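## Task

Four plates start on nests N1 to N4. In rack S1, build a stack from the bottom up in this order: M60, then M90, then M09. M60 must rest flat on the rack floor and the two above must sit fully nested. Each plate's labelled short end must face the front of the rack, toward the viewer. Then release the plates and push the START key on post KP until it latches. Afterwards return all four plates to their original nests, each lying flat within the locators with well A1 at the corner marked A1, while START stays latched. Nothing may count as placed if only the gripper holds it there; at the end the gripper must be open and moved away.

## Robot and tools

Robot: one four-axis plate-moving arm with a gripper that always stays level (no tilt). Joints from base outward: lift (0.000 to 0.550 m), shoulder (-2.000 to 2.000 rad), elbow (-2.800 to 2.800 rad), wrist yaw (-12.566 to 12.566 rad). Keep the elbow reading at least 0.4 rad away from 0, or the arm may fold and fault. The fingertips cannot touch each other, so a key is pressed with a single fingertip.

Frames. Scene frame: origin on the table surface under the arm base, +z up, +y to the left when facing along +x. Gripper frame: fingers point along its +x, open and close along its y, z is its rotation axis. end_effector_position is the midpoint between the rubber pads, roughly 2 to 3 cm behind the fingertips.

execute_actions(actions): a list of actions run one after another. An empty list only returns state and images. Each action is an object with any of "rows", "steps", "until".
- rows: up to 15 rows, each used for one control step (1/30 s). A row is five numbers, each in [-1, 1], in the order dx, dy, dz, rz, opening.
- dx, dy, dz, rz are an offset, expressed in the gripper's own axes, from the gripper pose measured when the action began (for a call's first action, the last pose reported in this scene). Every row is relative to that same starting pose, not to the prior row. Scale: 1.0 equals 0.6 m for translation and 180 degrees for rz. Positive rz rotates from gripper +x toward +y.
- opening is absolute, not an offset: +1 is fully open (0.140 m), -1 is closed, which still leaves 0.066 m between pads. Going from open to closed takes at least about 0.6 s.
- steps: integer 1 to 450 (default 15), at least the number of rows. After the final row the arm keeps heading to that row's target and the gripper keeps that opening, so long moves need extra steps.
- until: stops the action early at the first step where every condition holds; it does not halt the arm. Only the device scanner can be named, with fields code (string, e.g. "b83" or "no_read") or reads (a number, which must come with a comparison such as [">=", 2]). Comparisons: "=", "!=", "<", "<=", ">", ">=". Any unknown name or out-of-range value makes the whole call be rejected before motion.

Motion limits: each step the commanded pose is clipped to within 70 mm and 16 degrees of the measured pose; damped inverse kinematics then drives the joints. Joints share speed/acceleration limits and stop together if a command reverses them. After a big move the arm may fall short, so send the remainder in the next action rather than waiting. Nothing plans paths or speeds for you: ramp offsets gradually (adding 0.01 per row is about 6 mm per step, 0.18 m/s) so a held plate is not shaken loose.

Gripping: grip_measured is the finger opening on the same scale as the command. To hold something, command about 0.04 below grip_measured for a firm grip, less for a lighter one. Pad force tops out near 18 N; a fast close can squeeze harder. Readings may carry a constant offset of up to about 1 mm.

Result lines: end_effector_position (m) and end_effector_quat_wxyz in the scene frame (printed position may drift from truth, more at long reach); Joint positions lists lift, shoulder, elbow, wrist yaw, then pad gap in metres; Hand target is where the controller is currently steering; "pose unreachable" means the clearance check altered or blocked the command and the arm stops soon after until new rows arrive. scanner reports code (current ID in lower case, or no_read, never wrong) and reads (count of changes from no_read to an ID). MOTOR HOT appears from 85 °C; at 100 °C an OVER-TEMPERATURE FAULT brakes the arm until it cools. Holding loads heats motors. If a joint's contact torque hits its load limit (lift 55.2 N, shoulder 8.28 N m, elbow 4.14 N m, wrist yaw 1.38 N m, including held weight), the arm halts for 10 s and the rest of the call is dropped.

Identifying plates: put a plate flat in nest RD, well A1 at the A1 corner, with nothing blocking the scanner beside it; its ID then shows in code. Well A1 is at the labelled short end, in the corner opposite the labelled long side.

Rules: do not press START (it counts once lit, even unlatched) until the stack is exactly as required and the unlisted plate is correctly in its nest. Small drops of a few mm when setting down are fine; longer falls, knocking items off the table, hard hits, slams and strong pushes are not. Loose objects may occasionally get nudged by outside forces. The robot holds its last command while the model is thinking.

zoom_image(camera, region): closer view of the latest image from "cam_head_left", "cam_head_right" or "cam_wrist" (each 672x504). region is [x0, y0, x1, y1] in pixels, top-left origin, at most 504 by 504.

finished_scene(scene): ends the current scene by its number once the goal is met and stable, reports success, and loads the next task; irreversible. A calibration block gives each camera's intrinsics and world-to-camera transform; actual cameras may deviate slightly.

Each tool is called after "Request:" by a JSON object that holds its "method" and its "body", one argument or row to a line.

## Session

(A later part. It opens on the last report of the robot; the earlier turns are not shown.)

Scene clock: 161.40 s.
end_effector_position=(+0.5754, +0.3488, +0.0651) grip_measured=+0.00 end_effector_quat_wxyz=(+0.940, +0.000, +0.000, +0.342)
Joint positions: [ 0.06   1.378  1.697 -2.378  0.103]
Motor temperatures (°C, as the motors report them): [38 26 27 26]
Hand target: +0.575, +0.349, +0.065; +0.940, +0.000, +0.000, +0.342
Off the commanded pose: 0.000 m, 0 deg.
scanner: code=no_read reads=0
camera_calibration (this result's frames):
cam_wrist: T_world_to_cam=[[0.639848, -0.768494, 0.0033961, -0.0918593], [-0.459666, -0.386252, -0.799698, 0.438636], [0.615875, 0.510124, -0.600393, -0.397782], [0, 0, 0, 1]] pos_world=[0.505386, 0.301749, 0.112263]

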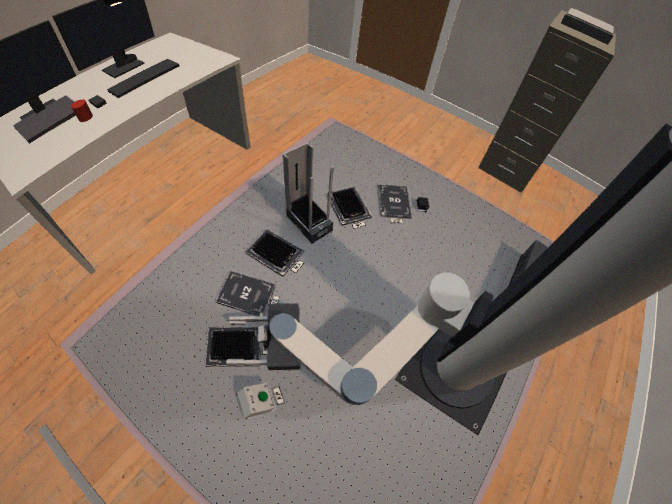

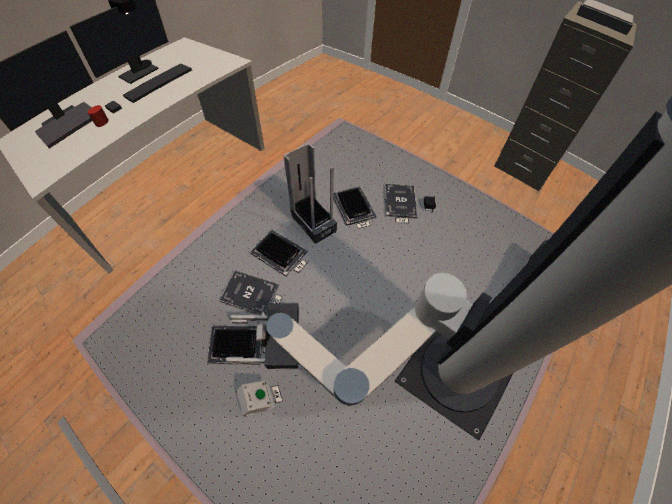

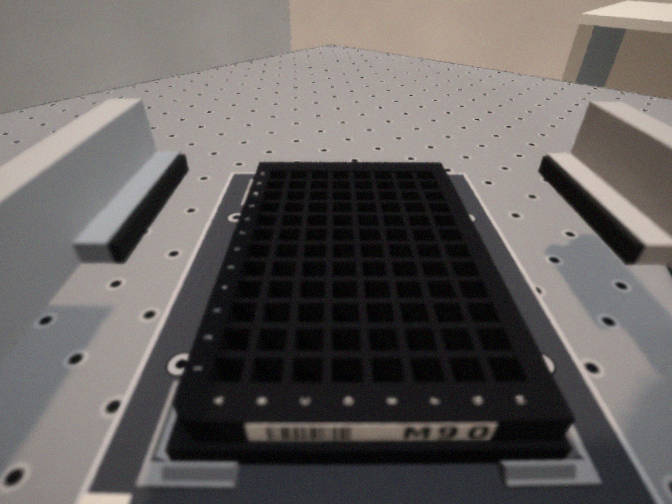

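Request:
{"method": "execute_actions", "body": {
  "actions": [
    {"rows":[[0.0287,0.0021,-0.0524,0,0],[0.0287,0.0021,-0.0524,0,-0.1],[0.0287,0.0021,-0.0524,0,-0.2],[0.0287,0.0021,-0.0524,0,-0.3],[0.0287,0.0021,-0.0524,0,-0.35]],"steps":13}
  ]
}}

Scene clock: 171.77 s.
end_effector_position=(+0.5878, +0.3609, +0.0336) grip_measured=-0.35 end_effector_quat_wxyz=(+0.940, +0.000, +0.000, +0.342)
Joint positions: [ 0.029  1.335  1.802 -2.439  0.09 ]
Motor temperatures (°C, as the motors report them): [38 26 27 26]
Hand target: +0.588, +0.361, +0.034; +0.940, +0.000, +0.000, +0.342
Off the commanded pose: 0.000 m, 0 deg.
scanner: code=no_read reads=0
camera_calibration (this result's frames):
cam_wrist: T_world_to_cam=[[0.640015, -0.768355, 0.0033961, -0.0905537], [-0.459582, -0.386351, -0.799698, 0.423778], [0.615764, 0.510257, -0.600393, -0.430431], [0, 0, 0, 1]] pos_world=[0.51776, 0.31378, 0.0807741]

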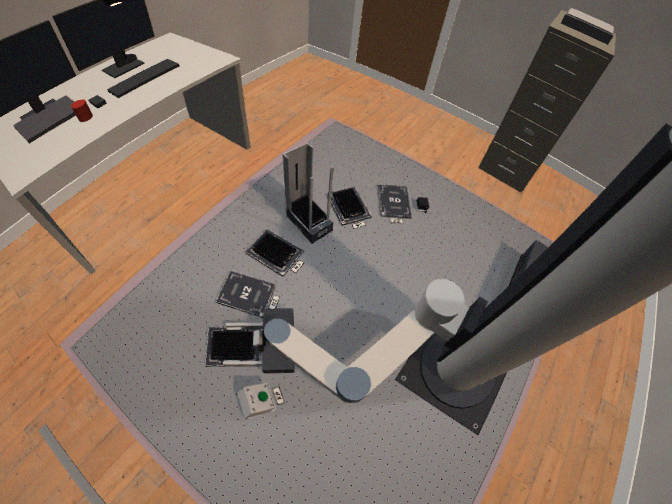

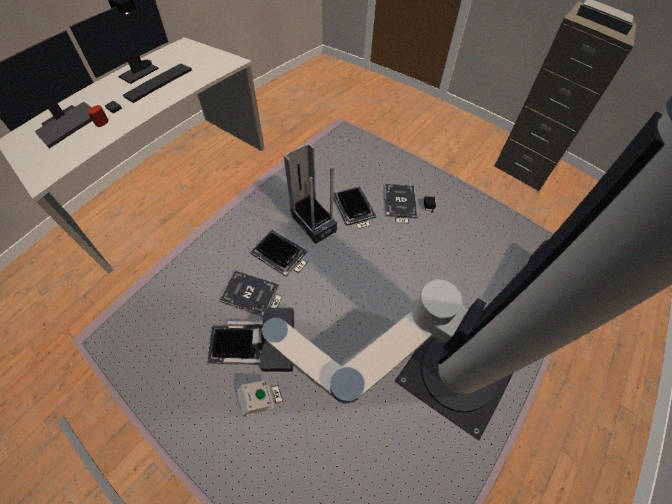

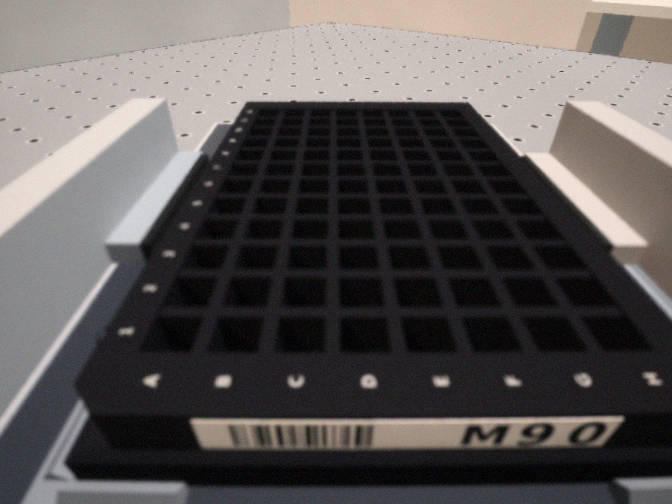

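Request:
{"method": "execute_actions", "body": {
  "actions": [
    {"rows":[[0.0002,0,0,0,-0.45],[0.0002,0,0,0,-0.5],[0.0002,0,0,0,-0.53],[0.0002,0,0,0,-0.56],[0.0002,0,0,0,-0.59],[0.0002,0,0,0,-0.62]],"steps":10},
    {"rows":[[0,0,0.004,0,-0.62],[0,0,0.01,0,-0.62],[0,0,0.018,0,-0.62],[0,0,0.03,0,-0.62],[0,0,0.045,0,-0.62],[0,-0.005,0.065,0,-0.62],[0,-0.015,0.09,0,-0.62],[-0.005,-0.03,0.12,-0.01,-0.62],[-0.01,-0.055,0.15,-0.02,-0.62],[-0.02,-0.09,0.19,-0.03,-0.62],[-0.186,-0.52,0.499,-0.05,-0.62],[-0.186,-0.52,0.499,-0.07,-0.62],[-0.186,-0.52,0.499,-0.09,-0.62],[-0.186,-0.52,0.499,-0.205,-0.62]],"steps":45}
  ]
}}

Scene clock: 184.53 s.
end_effector_position=(+0.7028, +0.0500, +0.3330) grip_measured=-0.57 end_effector_quat_wxyz=(+1.000, +0.000, +0.000, +0.027)
Joint positions: [ 0.328  0.766  1.693 -2.405  0.082]
Motor temperatures (°C, as the motors report them): [38 26 27 26]
Hand target: +0.703, +0.050, +0.333; +1.000, +0.000, +0.000, +0.027
Off the commanded pose: 0.000 m, 0 deg.
scanner: code=no_read reads=0
camera_calibration (this result's frames):
cam_wrist: T_world_to_cam=[[0.0505158, -0.998717, 0.0033961, 0.0218079], [-0.599493, -0.0330421, -0.799698, 0.676637], [0.798784, 0.0383615, -0.600393, -0.267852], [0, 0, 0, 1]] pos_world=[0.618493, 0.0544126, 0.380215]

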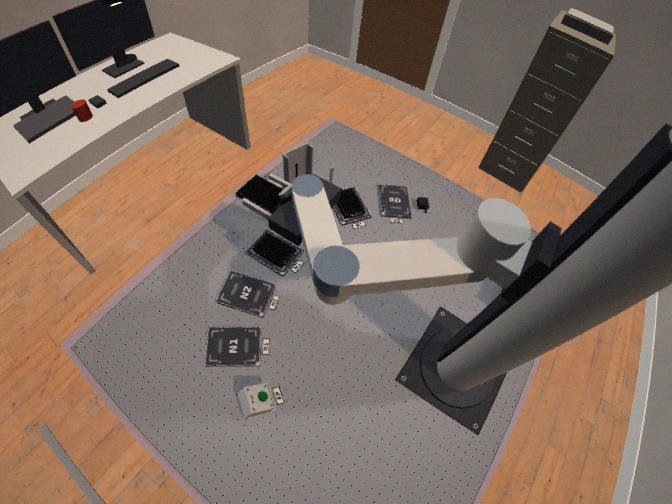

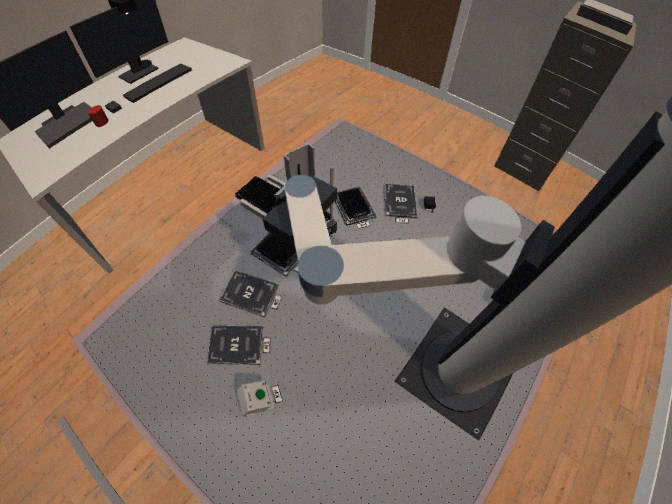

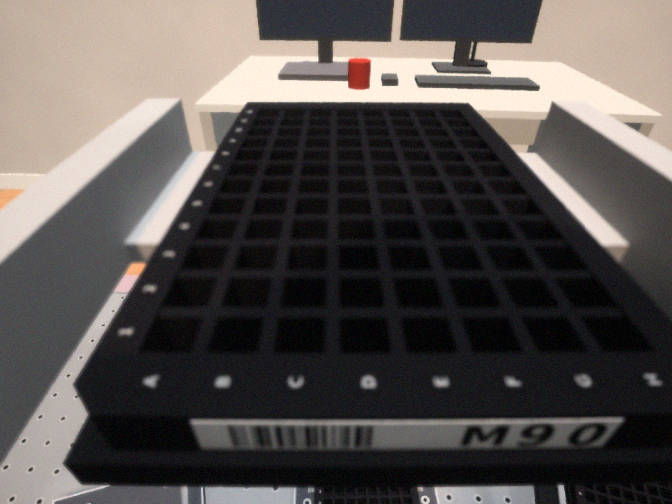

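Request:
{"method": "execute_actions", "body": {
  "actions": [
    {"rows":[[0,-0.01,0,-0.003,-0.62],[0,-0.025,0,-0.008,-0.62],[0,-0.045,0,-0.014,-0.62],[0,-0.07,0,-0.022,-0.62],[0,-0.1,0,-0.032,-0.62],[0,-0.14,0,-0.045,-0.62],[-0.0076,-0.3264,-0.008,-0.0989,-0.62]],"steps":29},
    {"rows":[[0,0,-0.003,0,-0.62],[0,0,-0.006,0,-0.62],[0,0,-0.008,0,-0.62],[0,0,-0.0105,0,-0.62]],"steps":8}
  ]
}}

Scene clock: 195.83 s.
end_effector_position=(+0.7087, -0.1459, +0.3219) grip_measured=-0.57 end_effector_quat_wxyz=(+0.992, +0.000, +0.000, -0.128)
Joint positions: [ 0.317  0.325  1.833 -2.415  0.082]
Motor temperatures (°C, as the motors report them): [38 26 27 26]
Hand target: +0.709, -0.146, +0.322; +0.992, +0.000, +0.000, -0.128
Off the commanded pose: 0.000 m, 0 deg.
scanner: code=no_read reads=0
camera_calibration (this result's frames):
cam_wrist: T_world_to_cam=[[-0.257276, -0.966332, 0.0033961, 0.0487536], [-0.580884, 0.151844, -0.799698, 0.67856], [0.772258, -0.207716, -0.600393, -0.288841], [0, 0, 0, 1]] pos_world=[0.629768, -0.11592, 0.369059]

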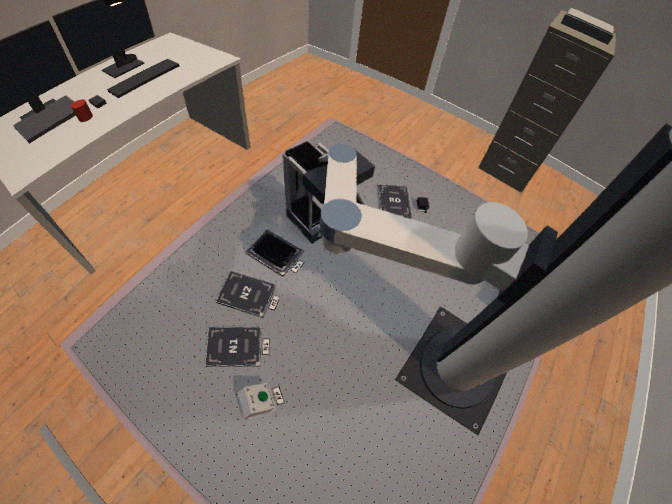

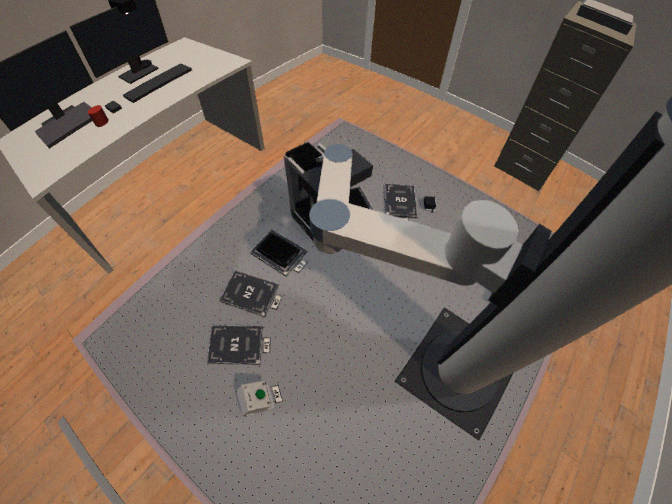

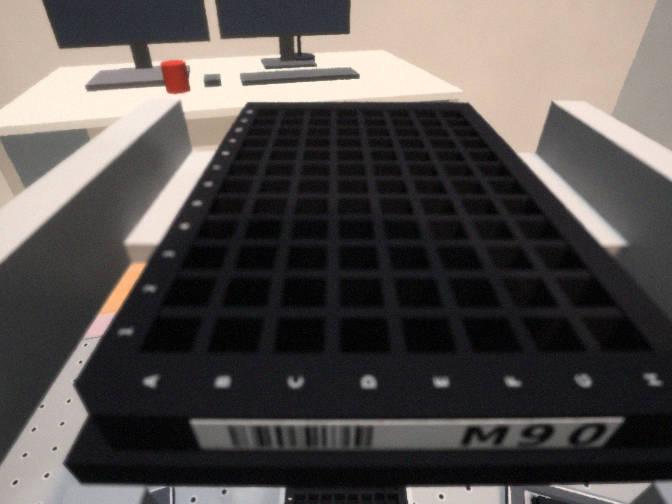

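Down to .0915, then .0870, release.

Request:
{"method": "execute_actions", "body": {
  "actions": [
    {"rows":[[0,0,-0.004,0,-0.62],[0,0,-0.01,0,-0.62],[0,0,-0.02,0,-0.62],[0,0,-0.035,0,-0.62],[0,0,-0.055,0,-0.62],[0,0,-0.08,0,-0.62],[0,0,-0.11,0,-0.62],[0.0001,0.0002,-0.384,0,-0.62]],"steps":30},
    {"rows":[[0,0,-0.002,0,-0.62],[0,0,-0.004,0,-0.62],[0,0,-0.006,0,-0.62],[0,0,-0.0073,0,-0.62],[0,0,-0.0073,0,-0.62],[0,0,-0.0073,0,-0.62],[0,0,-0.0073,0,-0.62],[0,0,-0.0073,0,-0.58],[0,0,-0.0073,0,-0.55],[0,0,-0.0073,0,-0.5],[0,0,-0.0073,0,-0.3],[0,0,-0.0073,0,0]],"steps":17}
  ]
}}

Scene clock: 208.27 s.
end_effector_position=(+0.7087, -0.1458, +0.0870) grip_measured=+0.00 end_effector_quat_wxyz=(+0.992, +0.000, +0.000, -0.128)
Joint positions: [ 0.082  0.326  1.833 -2.415  0.103]
Motor temperatures (°C, as the motors report them): [38 26 27 26]
Hand target: +0.709, -0.146, +0.087; +0.992, +0.000, +0.000, -0.128
Off the commanded pose: 0.000 m, 0 deg.
scanner: code=no_read reads=0
camera_calibration (this result's frames):
cam_wrist: T_world_to_cam=[[-0.257178, -0.966358, 0.0033961, 0.0495611], [-0.5809, 0.151785, -0.799698, 0.490752], [0.772279, -0.207637, -0.600393, -0.429885], [0, 0, 0, 1]] pos_world=[0.629815, -0.115855, 0.134185]

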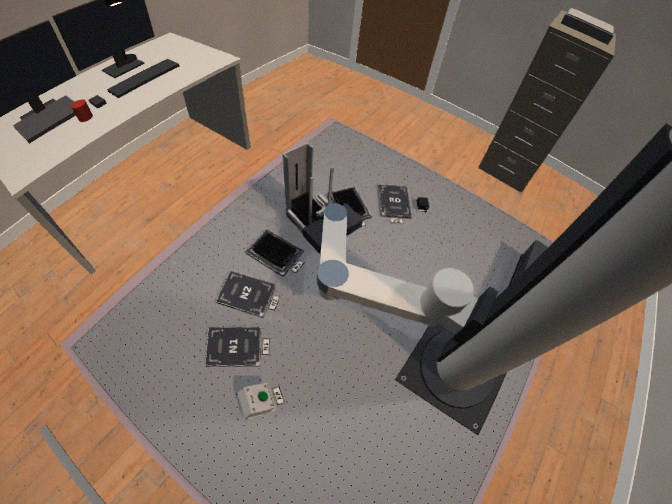

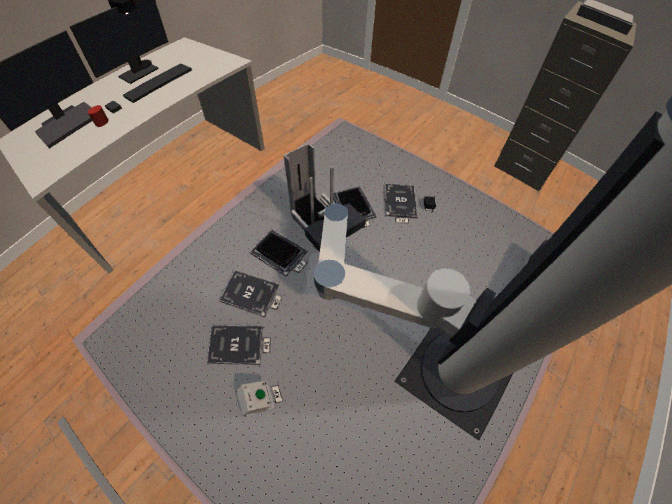

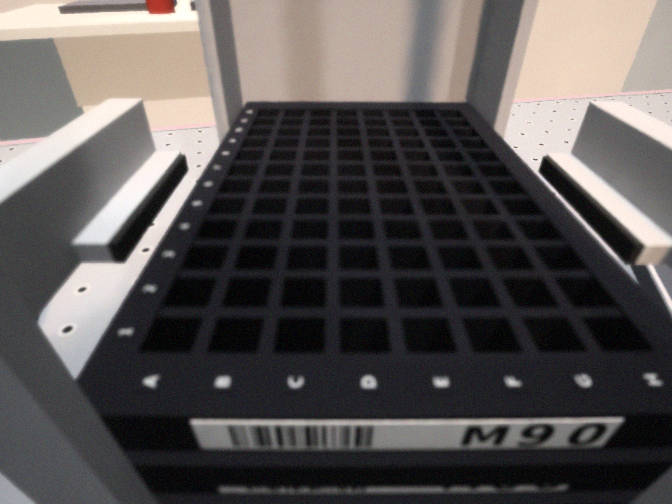

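Request:
{"method": "execute_actions", "body": {
  "actions": [
    {"rows":[[-0.22,0,0.01,0,0]],"steps":18},
    {"rows":[[-0.044,0.225,0,0.02,0],[-0.044,0.225,0,0.04,0],[-0.044,0.225,0,0.06,0],[-0.044,0.225,0,0.08,0],[-0.044,0.225,0,0.104,0]],"steps":21}
  ]
}}

Scene clock: 228.77 s.
end_effector_position=(+0.5898, +0.0251, +0.0930) grip_measured=+0.00 end_effector_quat_wxyz=(+0.999, +0.000, +0.000, +0.035)
Joint positions: [ 0.088  0.949  1.108 -1.987  0.103]
Motor temperatures (°C, as the motors report them): [38 26 27 26]
Hand target: +0.590, +0.025, +0.093; +0.999, +0.000, +0.000, +0.034
Off the commanded pose: 0.000 m, 0 deg.
scanner: code=no_read reads=0
camera_calibration (this result's frames):
cam_wrist: T_world_to_cam=[[0.0663463, -0.997791, 0.0033961, -0.00588861], [-0.598893, -0.0425442, -0.799698, 0.416011], [0.798076, 0.0510231, -0.600393, -0.320696], [0, 0, 0, 1]] pos_world=[0.505477, 0.0281861, 0.140159]

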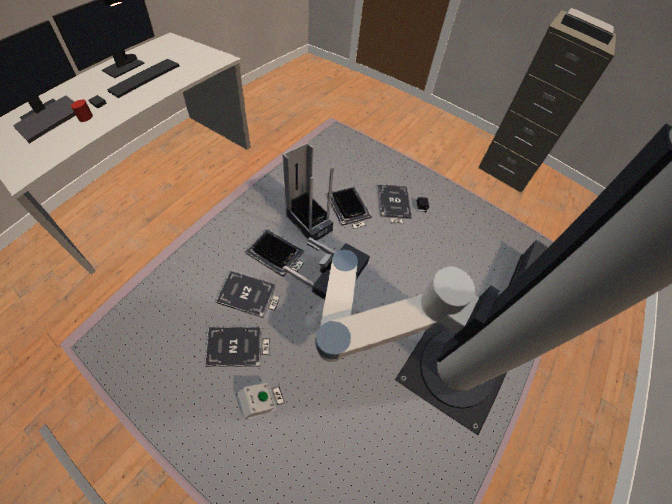

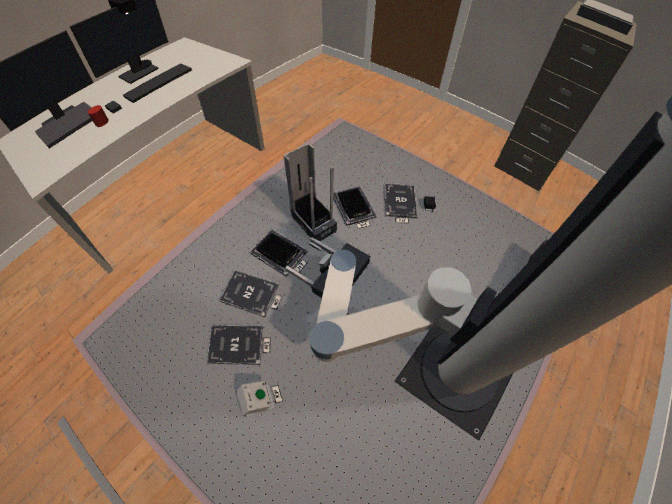

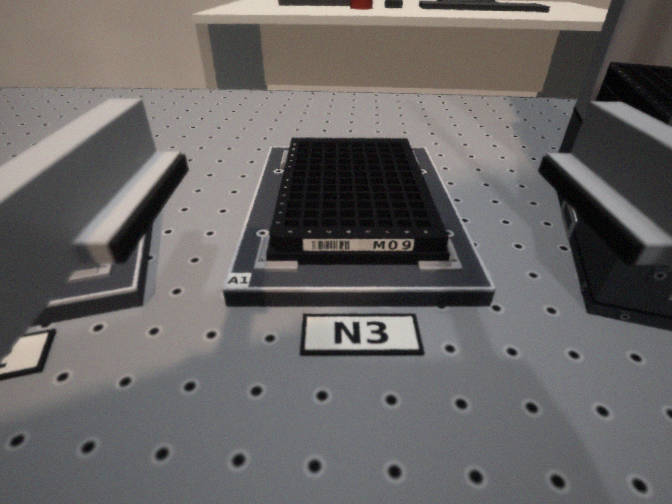

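Request:
{"method": "execute_actions", "body": {
  "actions": [
    {"rows":[[0.2028,-0.004,-0.0989,-0.0015,0]],"steps":22}
  ]
}}

Scene clock: 244.20 s.
end_effector_position=(+0.7114, +0.0311, +0.0336) grip_measured=+0.00 end_effector_quat_wxyz=(+0.999, +0.000, +0.000, +0.032)
Joint positions: [ 0.029  0.694  1.734 -2.363  0.103]
Motor temperatures (°C, as the motors report them): [38 26 27 26]
Hand target: +0.711, +0.031, +0.034; +0.999, +0.000, +0.000, +0.032
Off the commanded pose: 0.000 m, 0 deg.
scanner: code=no_read reads=0
camera_calibration (this result's frames):
cam_wrist: T_world_to_cam=[[0.061706, -0.998089, 0.0033961, -0.00447767], [-0.599085, -0.039759, -0.799698, 0.441632], [0.798304, 0.0473116, -0.600393, -0.453726], [0, 0, 0, 1]] pos_world=[0.627063, 0.0345563, 0.0807733]

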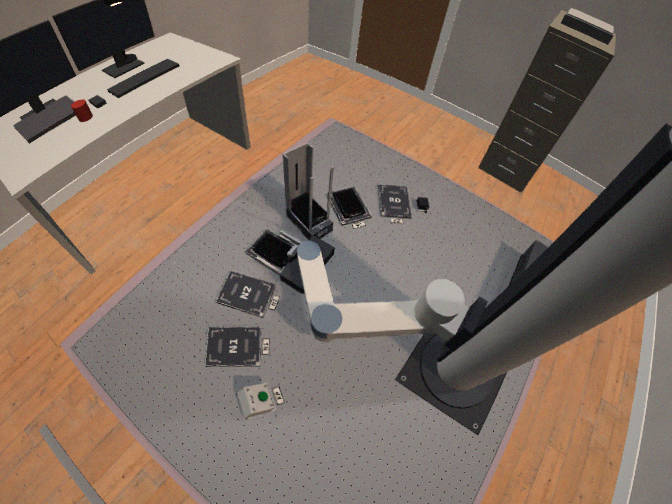

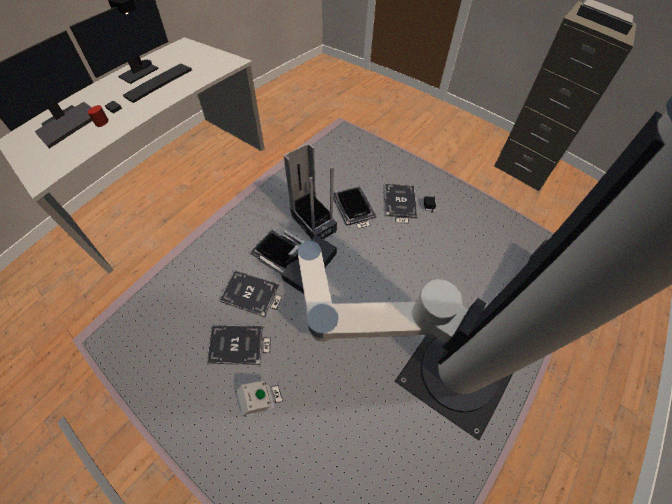

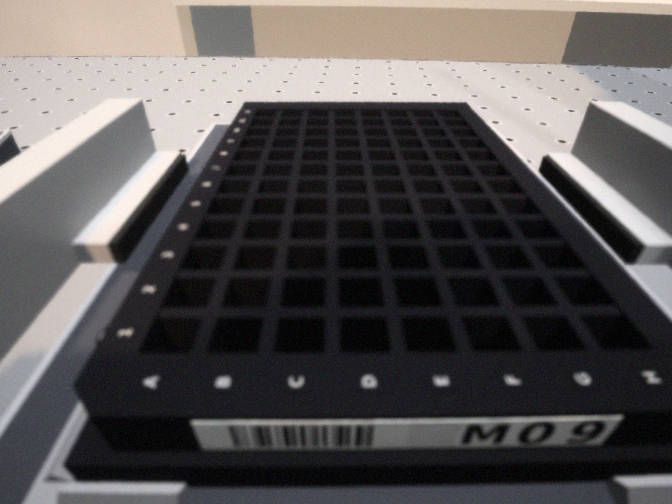

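Request:
{"method": "execute_actions", "body": {
  "actions": [
    {"rows":[[0.0002,0.0006,0,0.002,-0.2],[0.0002,0.0006,0,0.002,-0.3],[0.0002,0.0006,0,0.002,-0.4],[0.0002,0.0006,0,0.002,-0.45],[0.0002,0.0006,0,0.002,-0.48],[0.0002,0.0006,0,0.002,-0.5],[0.0002,0.0006,0,0.002,-0.53],[0.0002,0.0006,0,0.002,-0.56],[0.0002,0.0006,0,0.002,-0.59],[0.0002,0.0006,0,0.002,-0.62]],"steps":14},
    {"rows":[[0,0,0.004,0,-0.62],[0,0,0.01,0,-0.62],[0,0,0.018,0,-0.62],[0,0,0.03,0,-0.62],[0,0,0.045,0,-0.62],[0,0,0.07,0,-0.62],[0,0,0.1,0,-0.62],[0,0,0.496,0,-0.62]],"steps":34}
  ]
}}

Scene clock: 257.07 s.
end_effector_position=(+0.7115, +0.0315, +0.3314) grip_measured=-0.57 end_effector_quat_wxyz=(+0.999, +0.000, +0.000, +0.035)
Joint positions: [ 0.326  0.692  1.735 -2.356  0.082]
Motor temperatures (°C, as the motors report them): [38 26 27 26]
Hand target: +0.711, +0.031, +0.331; +0.999, +0.000, +0.000, +0.035
Off the commanded pose: 0.000 m, 0 deg.
scanner: code=no_read reads=0
camera_calibration (this result's frames):
cam_wrist: T_world_to_cam=[[0.0678993, -0.997686, 0.0033961, -0.00956293], [-0.598826, -0.0434763, -0.799698, 0.679773], [0.797995, 0.0522652, -0.600393, -0.274967], [0, 0, 0, 1]] pos_world=[0.627138, 0.0343844, 0.378557]

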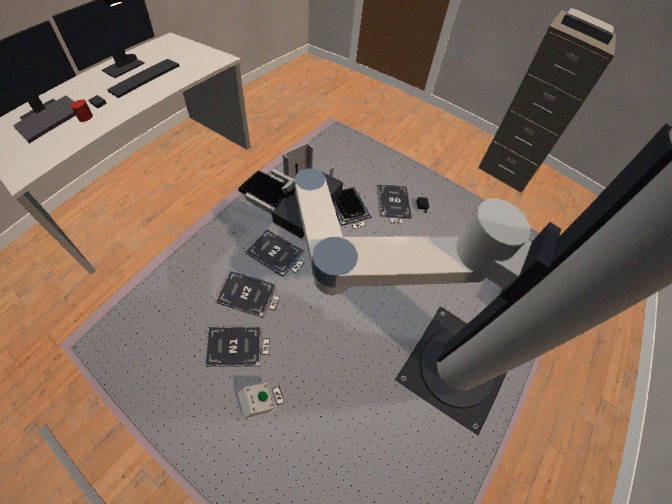

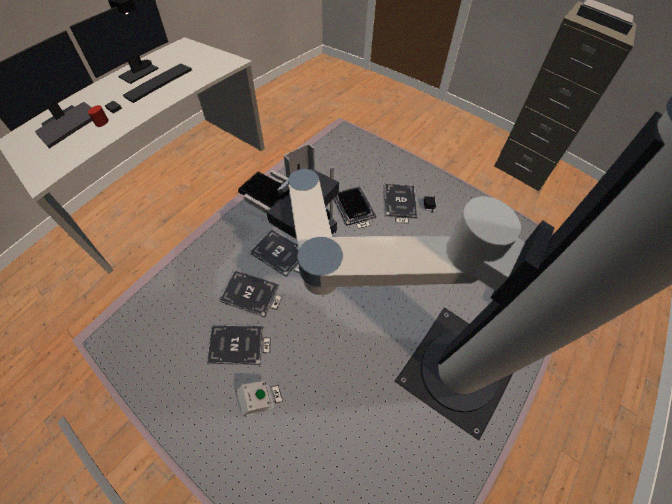

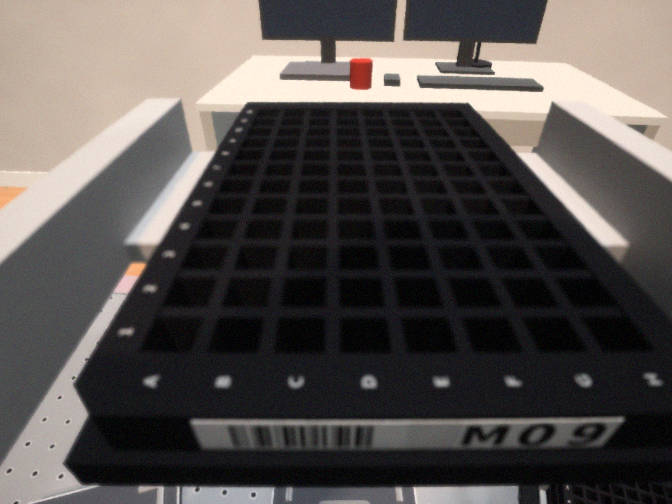

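Request:
{"method": "execute_actions", "body": {
  "actions": [
    {"rows":[[0,-0.01,0,-0.003,-0.62],[0,-0.025,0,-0.008,-0.62],[0,-0.045,0,-0.014,-0.62],[0,-0.07,0,-0.022,-0.62],[0,-0.1,0,-0.032,-0.62],[-0.01,-0.14,0,-0.045,-0.62],[-0.0255,-0.2943,-0.0055,-0.1044,-0.62]],"steps":28},
    {"rows":[[0,0,-0.003,0,-0.62],[0,0,-0.006,0,-0.62],[0,0,-0.008,0,-0.62],[0,0,-0.0105,0,-0.62]],"steps":8}
  ]
}}

Scene clock: 267.40 s.
end_effector_position=(+0.7087, -0.1458, +0.3217) grip_measured=-0.57 end_effector_quat_wxyz=(+0.992, +0.000, +0.000, -0.128)
Joint positions: [ 0.317  0.325  1.833 -2.415  0.082]
Motor temperatures (°C, as the motors report them): [38 26 27 26]
Hand target: +0.709, -0.146, +0.322; +0.992, +0.000, +0.000, -0.128
Off the commanded pose: 0.000 m, 0 deg.
scanner: code=no_read reads=0
camera_calibration (this result's frames):
cam_wrist: T_world_to_cam=[[-0.257145, -0.966367, 0.0033961, 0.0486871], [-0.580905, 0.151766, -0.799698, 0.678458], [0.772286, -0.207611, -0.600393, -0.288963], [0, 0, 0, 1]] pos_world=[0.629801, -0.115909, 0.368905]

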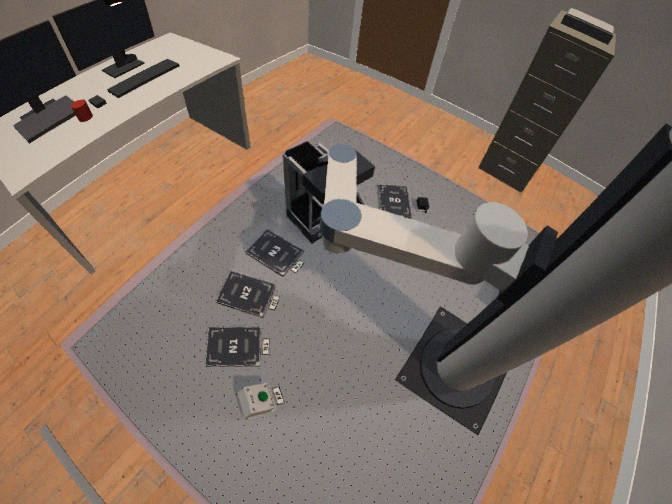

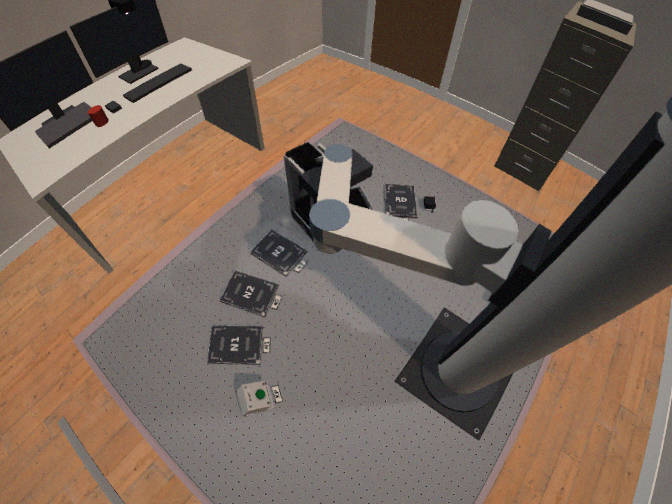

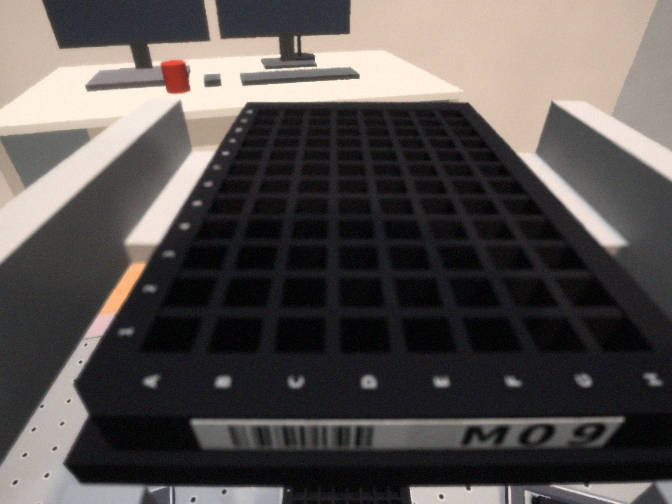

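Request:
{"method": "execute_actions", "body": {
  "actions": [
    {"rows":[[0,0,-0.004,0,-0.62],[0,0,-0.01,0,-0.62],[0,0,-0.02,0,-0.62],[0,0,-0.035,0,-0.62],[0,0,-0.055,0,-0.62],[0,0,-0.08,0,-0.62],[0,0,-0.11,0,-0.62],[0,0.0001,-0.3615,0,-0.62]],"steps":29},
    {"rows":[[0,0,-0.002,0,-0.62],[0,0,-0.004,0,-0.62],[0,0,-0.006,0,-0.62],[0,0,-0.0073,0,-0.62],[0,0,-0.0073,0,-0.62],[0,0,-0.0073,0,-0.62],[0,0,-0.0073,0,-0.62],[0,0,-0.0073,0,-0.58],[0,0,-0.0073,0,-0.55],[0,0,-0.0073,0,-0.5],[0,0,-0.0073,0,-0.3],[0,0,-0.0073,0,0]],"steps":17}
  ]
}}

Request:
{"method": "execute_actions", "body": {
  "actions": [
    {"rows":[[-0.22,0,0,0,0]],"steps":18}
  ]
}}

Request:
{"method": "zoom_image", "body": {
  "camera": "cam_wrist",
  "region": [230,20,490,220]
}}

Scene clock: 284.60 s.
end_effector_position=(+0.7087, -0.1458, +0.1003) grip_measured=+0.00 end_effector_quat_wxyz=(+0.992, +0.000, +0.000, -0.128)
Joint positions: [ 0.095  0.325  1.833 -2.415  0.103]
Motor temperatures (°C, as the motors report them): [38 26 27 26]
Hand target: +0.709, -0.146, +0.100; +0.992, +0.000, +0.000, -0.128
Off the commanded pose: 0.000 m, 0 deg.
scanner: code=no_read reads=0
camera_calibration (this result's frames):
cam_wrist: T_world_to_cam=[[-0.257131, -0.966371, 0.0033961, 0.0494472], [-0.580907, 0.151757, -0.799698, 0.501404], [0.772289, -0.2076, -0.600393, -0.421879], [0, 0, 0, 1]] pos_world=[0.629796, -0.115889, 0.147511]

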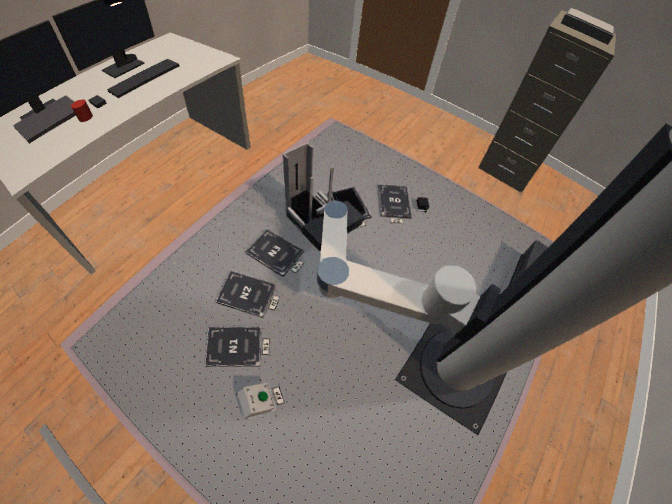

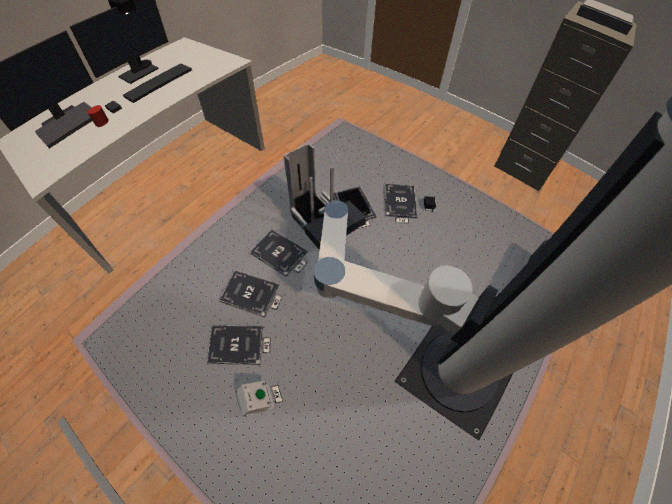

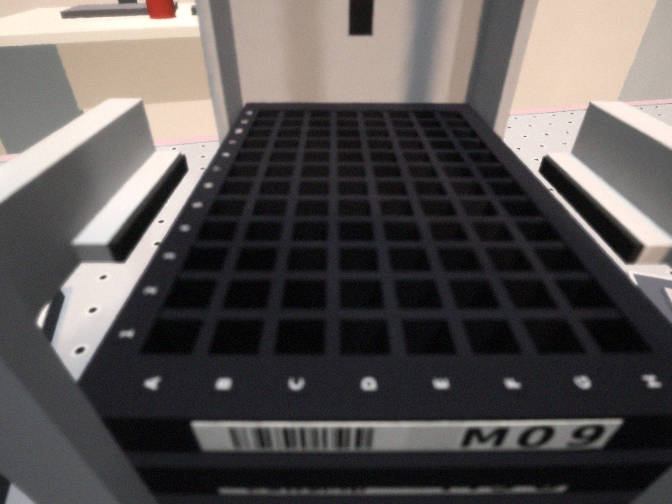

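Scene clock: 285.20 s.
end_effector_position=(+0.5809, -0.1124, +0.1003) grip_measured=+0.00 end_effector_quat_wxyz=(+0.992, +0.000, +0.000, -0.129)
Joint positions: [ 0.095  0.608  1.133 -1.999  0.103]
Motor temperatures (°C, as the motors report them): [38 26 27 26]
Hand target: +0.581, -0.112, +0.100; +0.992, +0.000, +0.000, -0.128
Off the commanded pose: 0.000 m, 0 deg.
scanner: code=no_read reads=0
camera_calibration (this result's frames):
cam_wrist: T_world_to_cam=[[-0.258045, -0.966127, 0.0033961, 0.0494703], [-0.580763, 0.152307, -0.799698, 0.422024], [0.772092, -0.208331, -0.600393, -0.316163], [0, 0, 0, 1]] pos_world=[0.501969, -0.082349, 0.147502]

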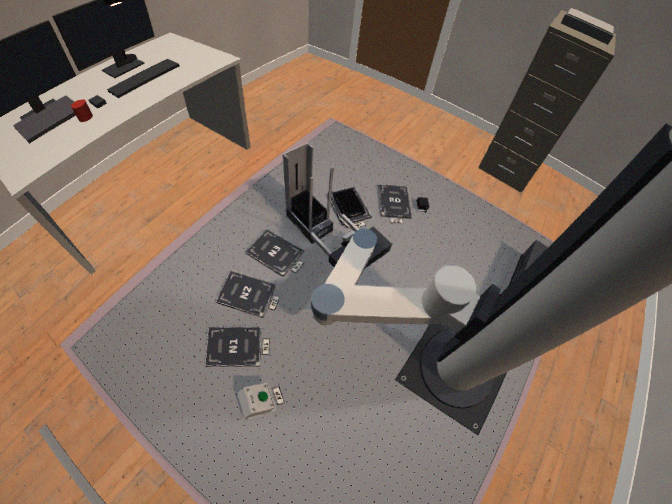

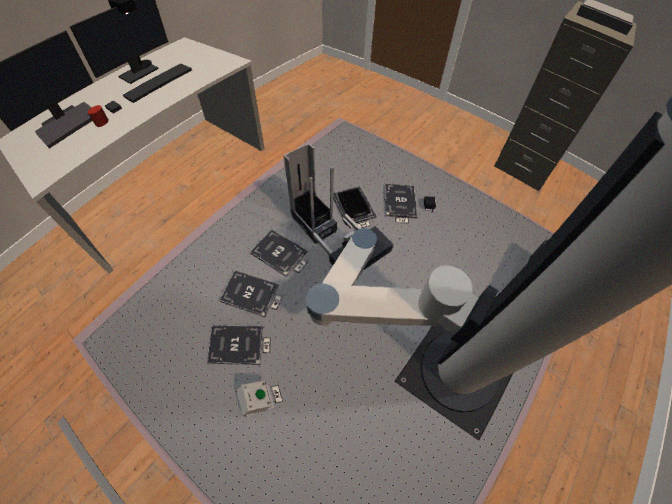

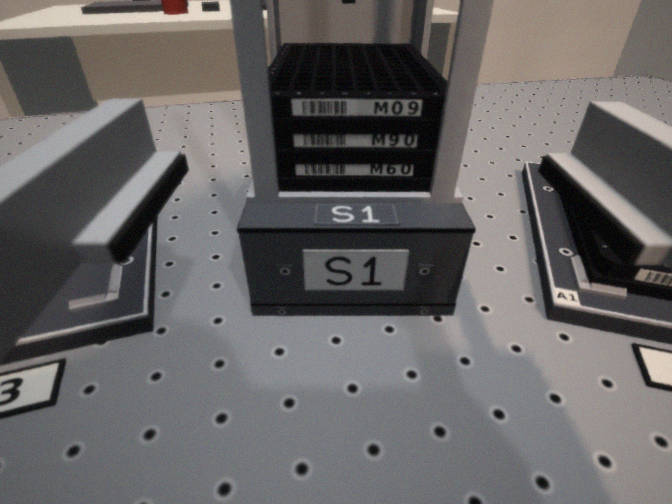

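Region (230, 20, 490, 220) of cam_wrist's 672x504 image, scaled by 1.938, with more detail than that image has; it fills the top 388 rows of this view, and the rest is white.

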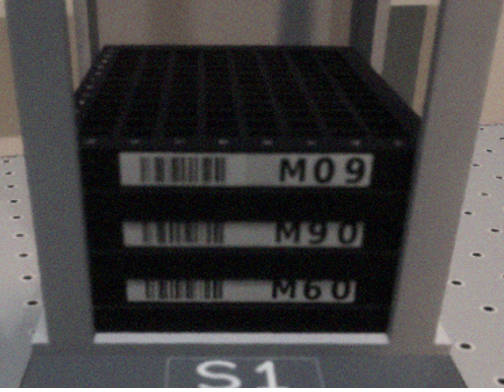

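Request:
{"method": "execute_actions", "body": {
  "actions": [
    {"rows":[[-0.462,0.654,0.05,0.01,-1],[-0.462,0.654,0.05,0.02,-1],[-0.462,0.654,0.05,0.03,-1],[-0.462,0.654,0.05,0.04,-1],[-0.462,0.654,0.05,0.05,-1],[-0.462,0.654,0.05,0.06,-1],[-0.462,0.654,0.05,0.07,-1],[-0.462,0.654,0.05,0.08,-1],[-0.462,0.654,0.05,0.09,-1],[-0.462,0.654,0.05,0.1,-1],[-0.462,0.654,0.05,0.41,-1]],"steps":48}
  ]
}}

Scene clock: 301.17 s.
end_effector_position=(+0.4128, +0.3379, +0.1303) grip_measured=-1.00 end_effector_quat_wxyz=(+0.870, +0.000, +0.000, +0.493)
Joint positions: [ 0.125  1.816  1.099 -1.885  0.066]
Motor temperatures (°C, as the motors report them): [38 26 27 26]
Hand target: +0.413, +0.338, +0.130; +0.870, +0.000, +0.000, +0.493
Off the commanded pose: 0.000 m, 0 deg.
scanner: code=no_read reads=0
camera_calibration (this result's frames):
cam_wrist: T_world_to_cam=[[0.856105, -0.51679, 0.0033961, -0.170792], [-0.307956, -0.515409, -0.799698, 0.392822], [0.415027, 0.68358, -0.600393, -0.228578], [0, 0, 0, 1]] pos_world=[0.362053, 0.270451, 0.177482]

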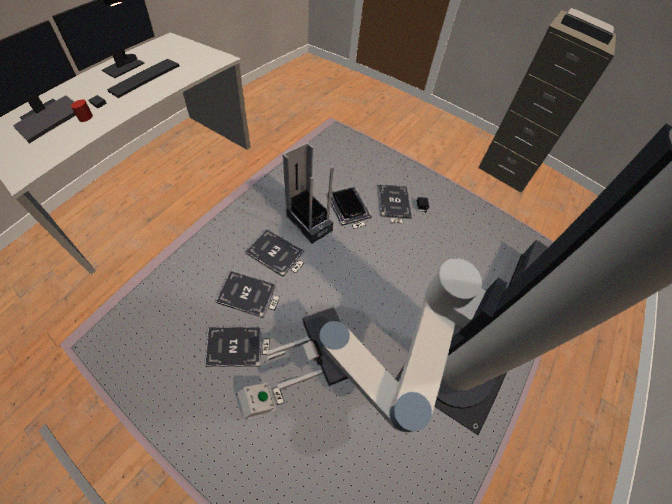

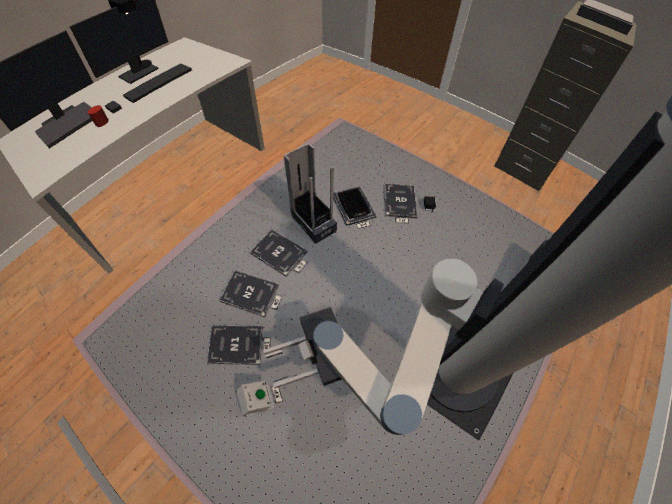

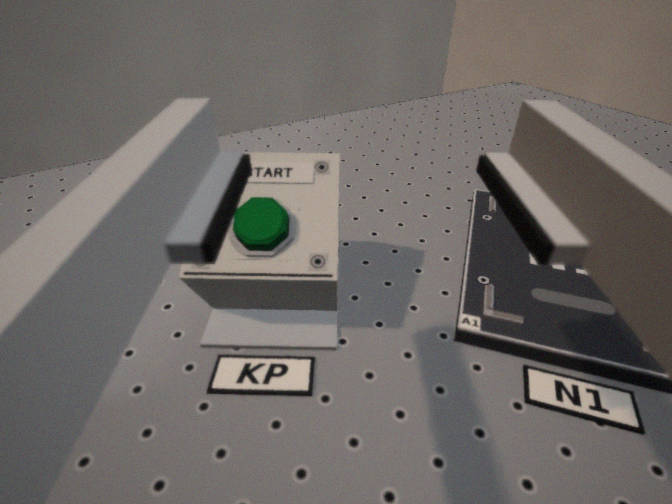

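Request:
{"method": "execute_actions", "body": {
  "actions": [
    {"rows":[[0.0725,-0.0043,-0.068,0,-1]],"steps":14}
  ]
}}

Request:
{"method": "zoom_image", "body": {
  "camera": "cam_head_right",
  "region": [280,165,390,245]
}}

Scene clock: 310.67 s.
end_effector_position=(+0.4374, +0.3739, +0.0894) grip_measured=-1.00 end_effector_quat_wxyz=(+0.870, +0.000, +0.000, +0.493)
Joint positions: [ 0.084  1.745  1.305 -2.019  0.066]
Motor temperatures (°C, as the motors report them): [38 26 27 26]
Hand target: +0.437, +0.374, +0.089; +0.870, +0.000, +0.000, +0.493
Off the commanded pose: 0.000 m, 0 deg.
scanner: code=no_read reads=0
camera_calibration (this result's frames):
cam_wrist: T_world_to_cam=[[0.856298, -0.516471, 0.0033961, -0.173257], [-0.307763, -0.515524, -0.799698, 0.386259], [0.414771, 0.683735, -0.600393, -0.287888], [0, 0, 0, 1]] pos_world=[0.386644, 0.306483, 0.136633]

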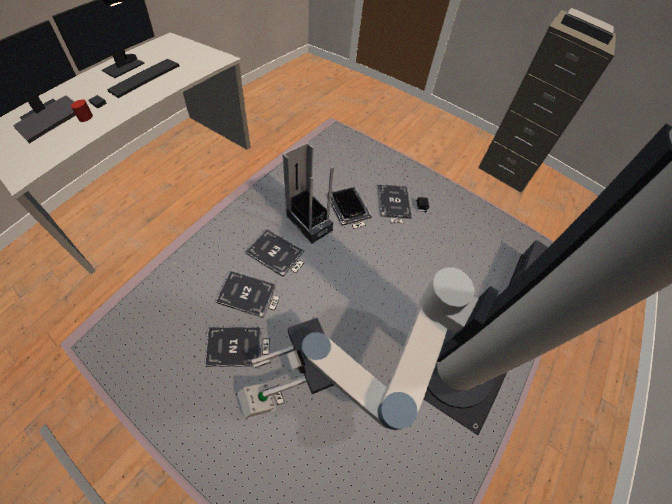

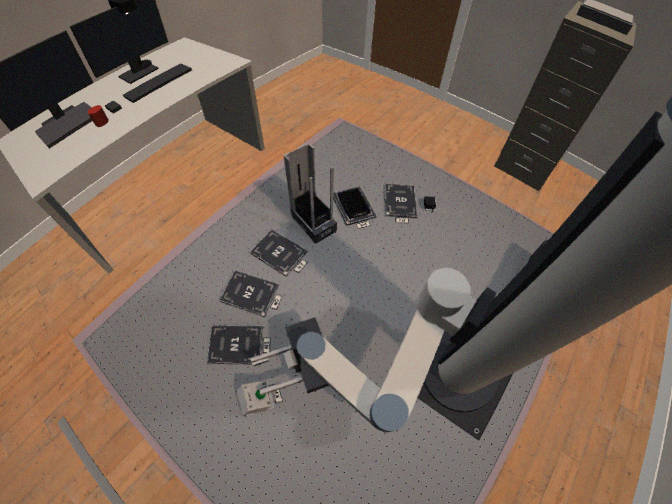

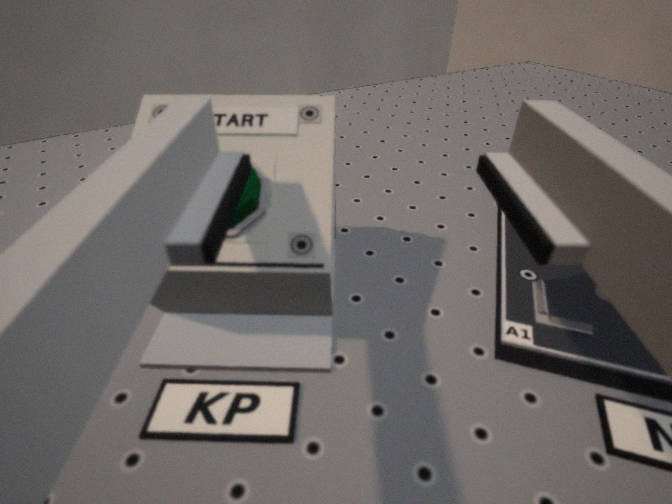

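Region (280, 165, 390, 245) of cam_head_right's 672x504 image, scaled by 4.582, with more detail than that image has; it fills the top 367 rows of this view, and the rest is white.

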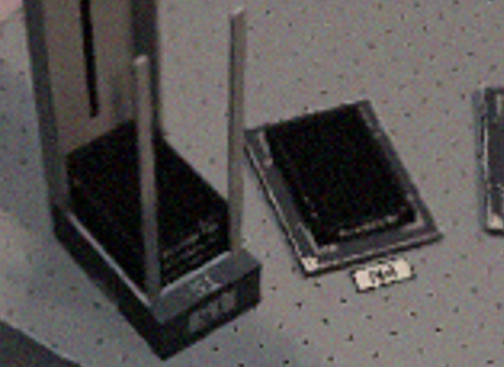

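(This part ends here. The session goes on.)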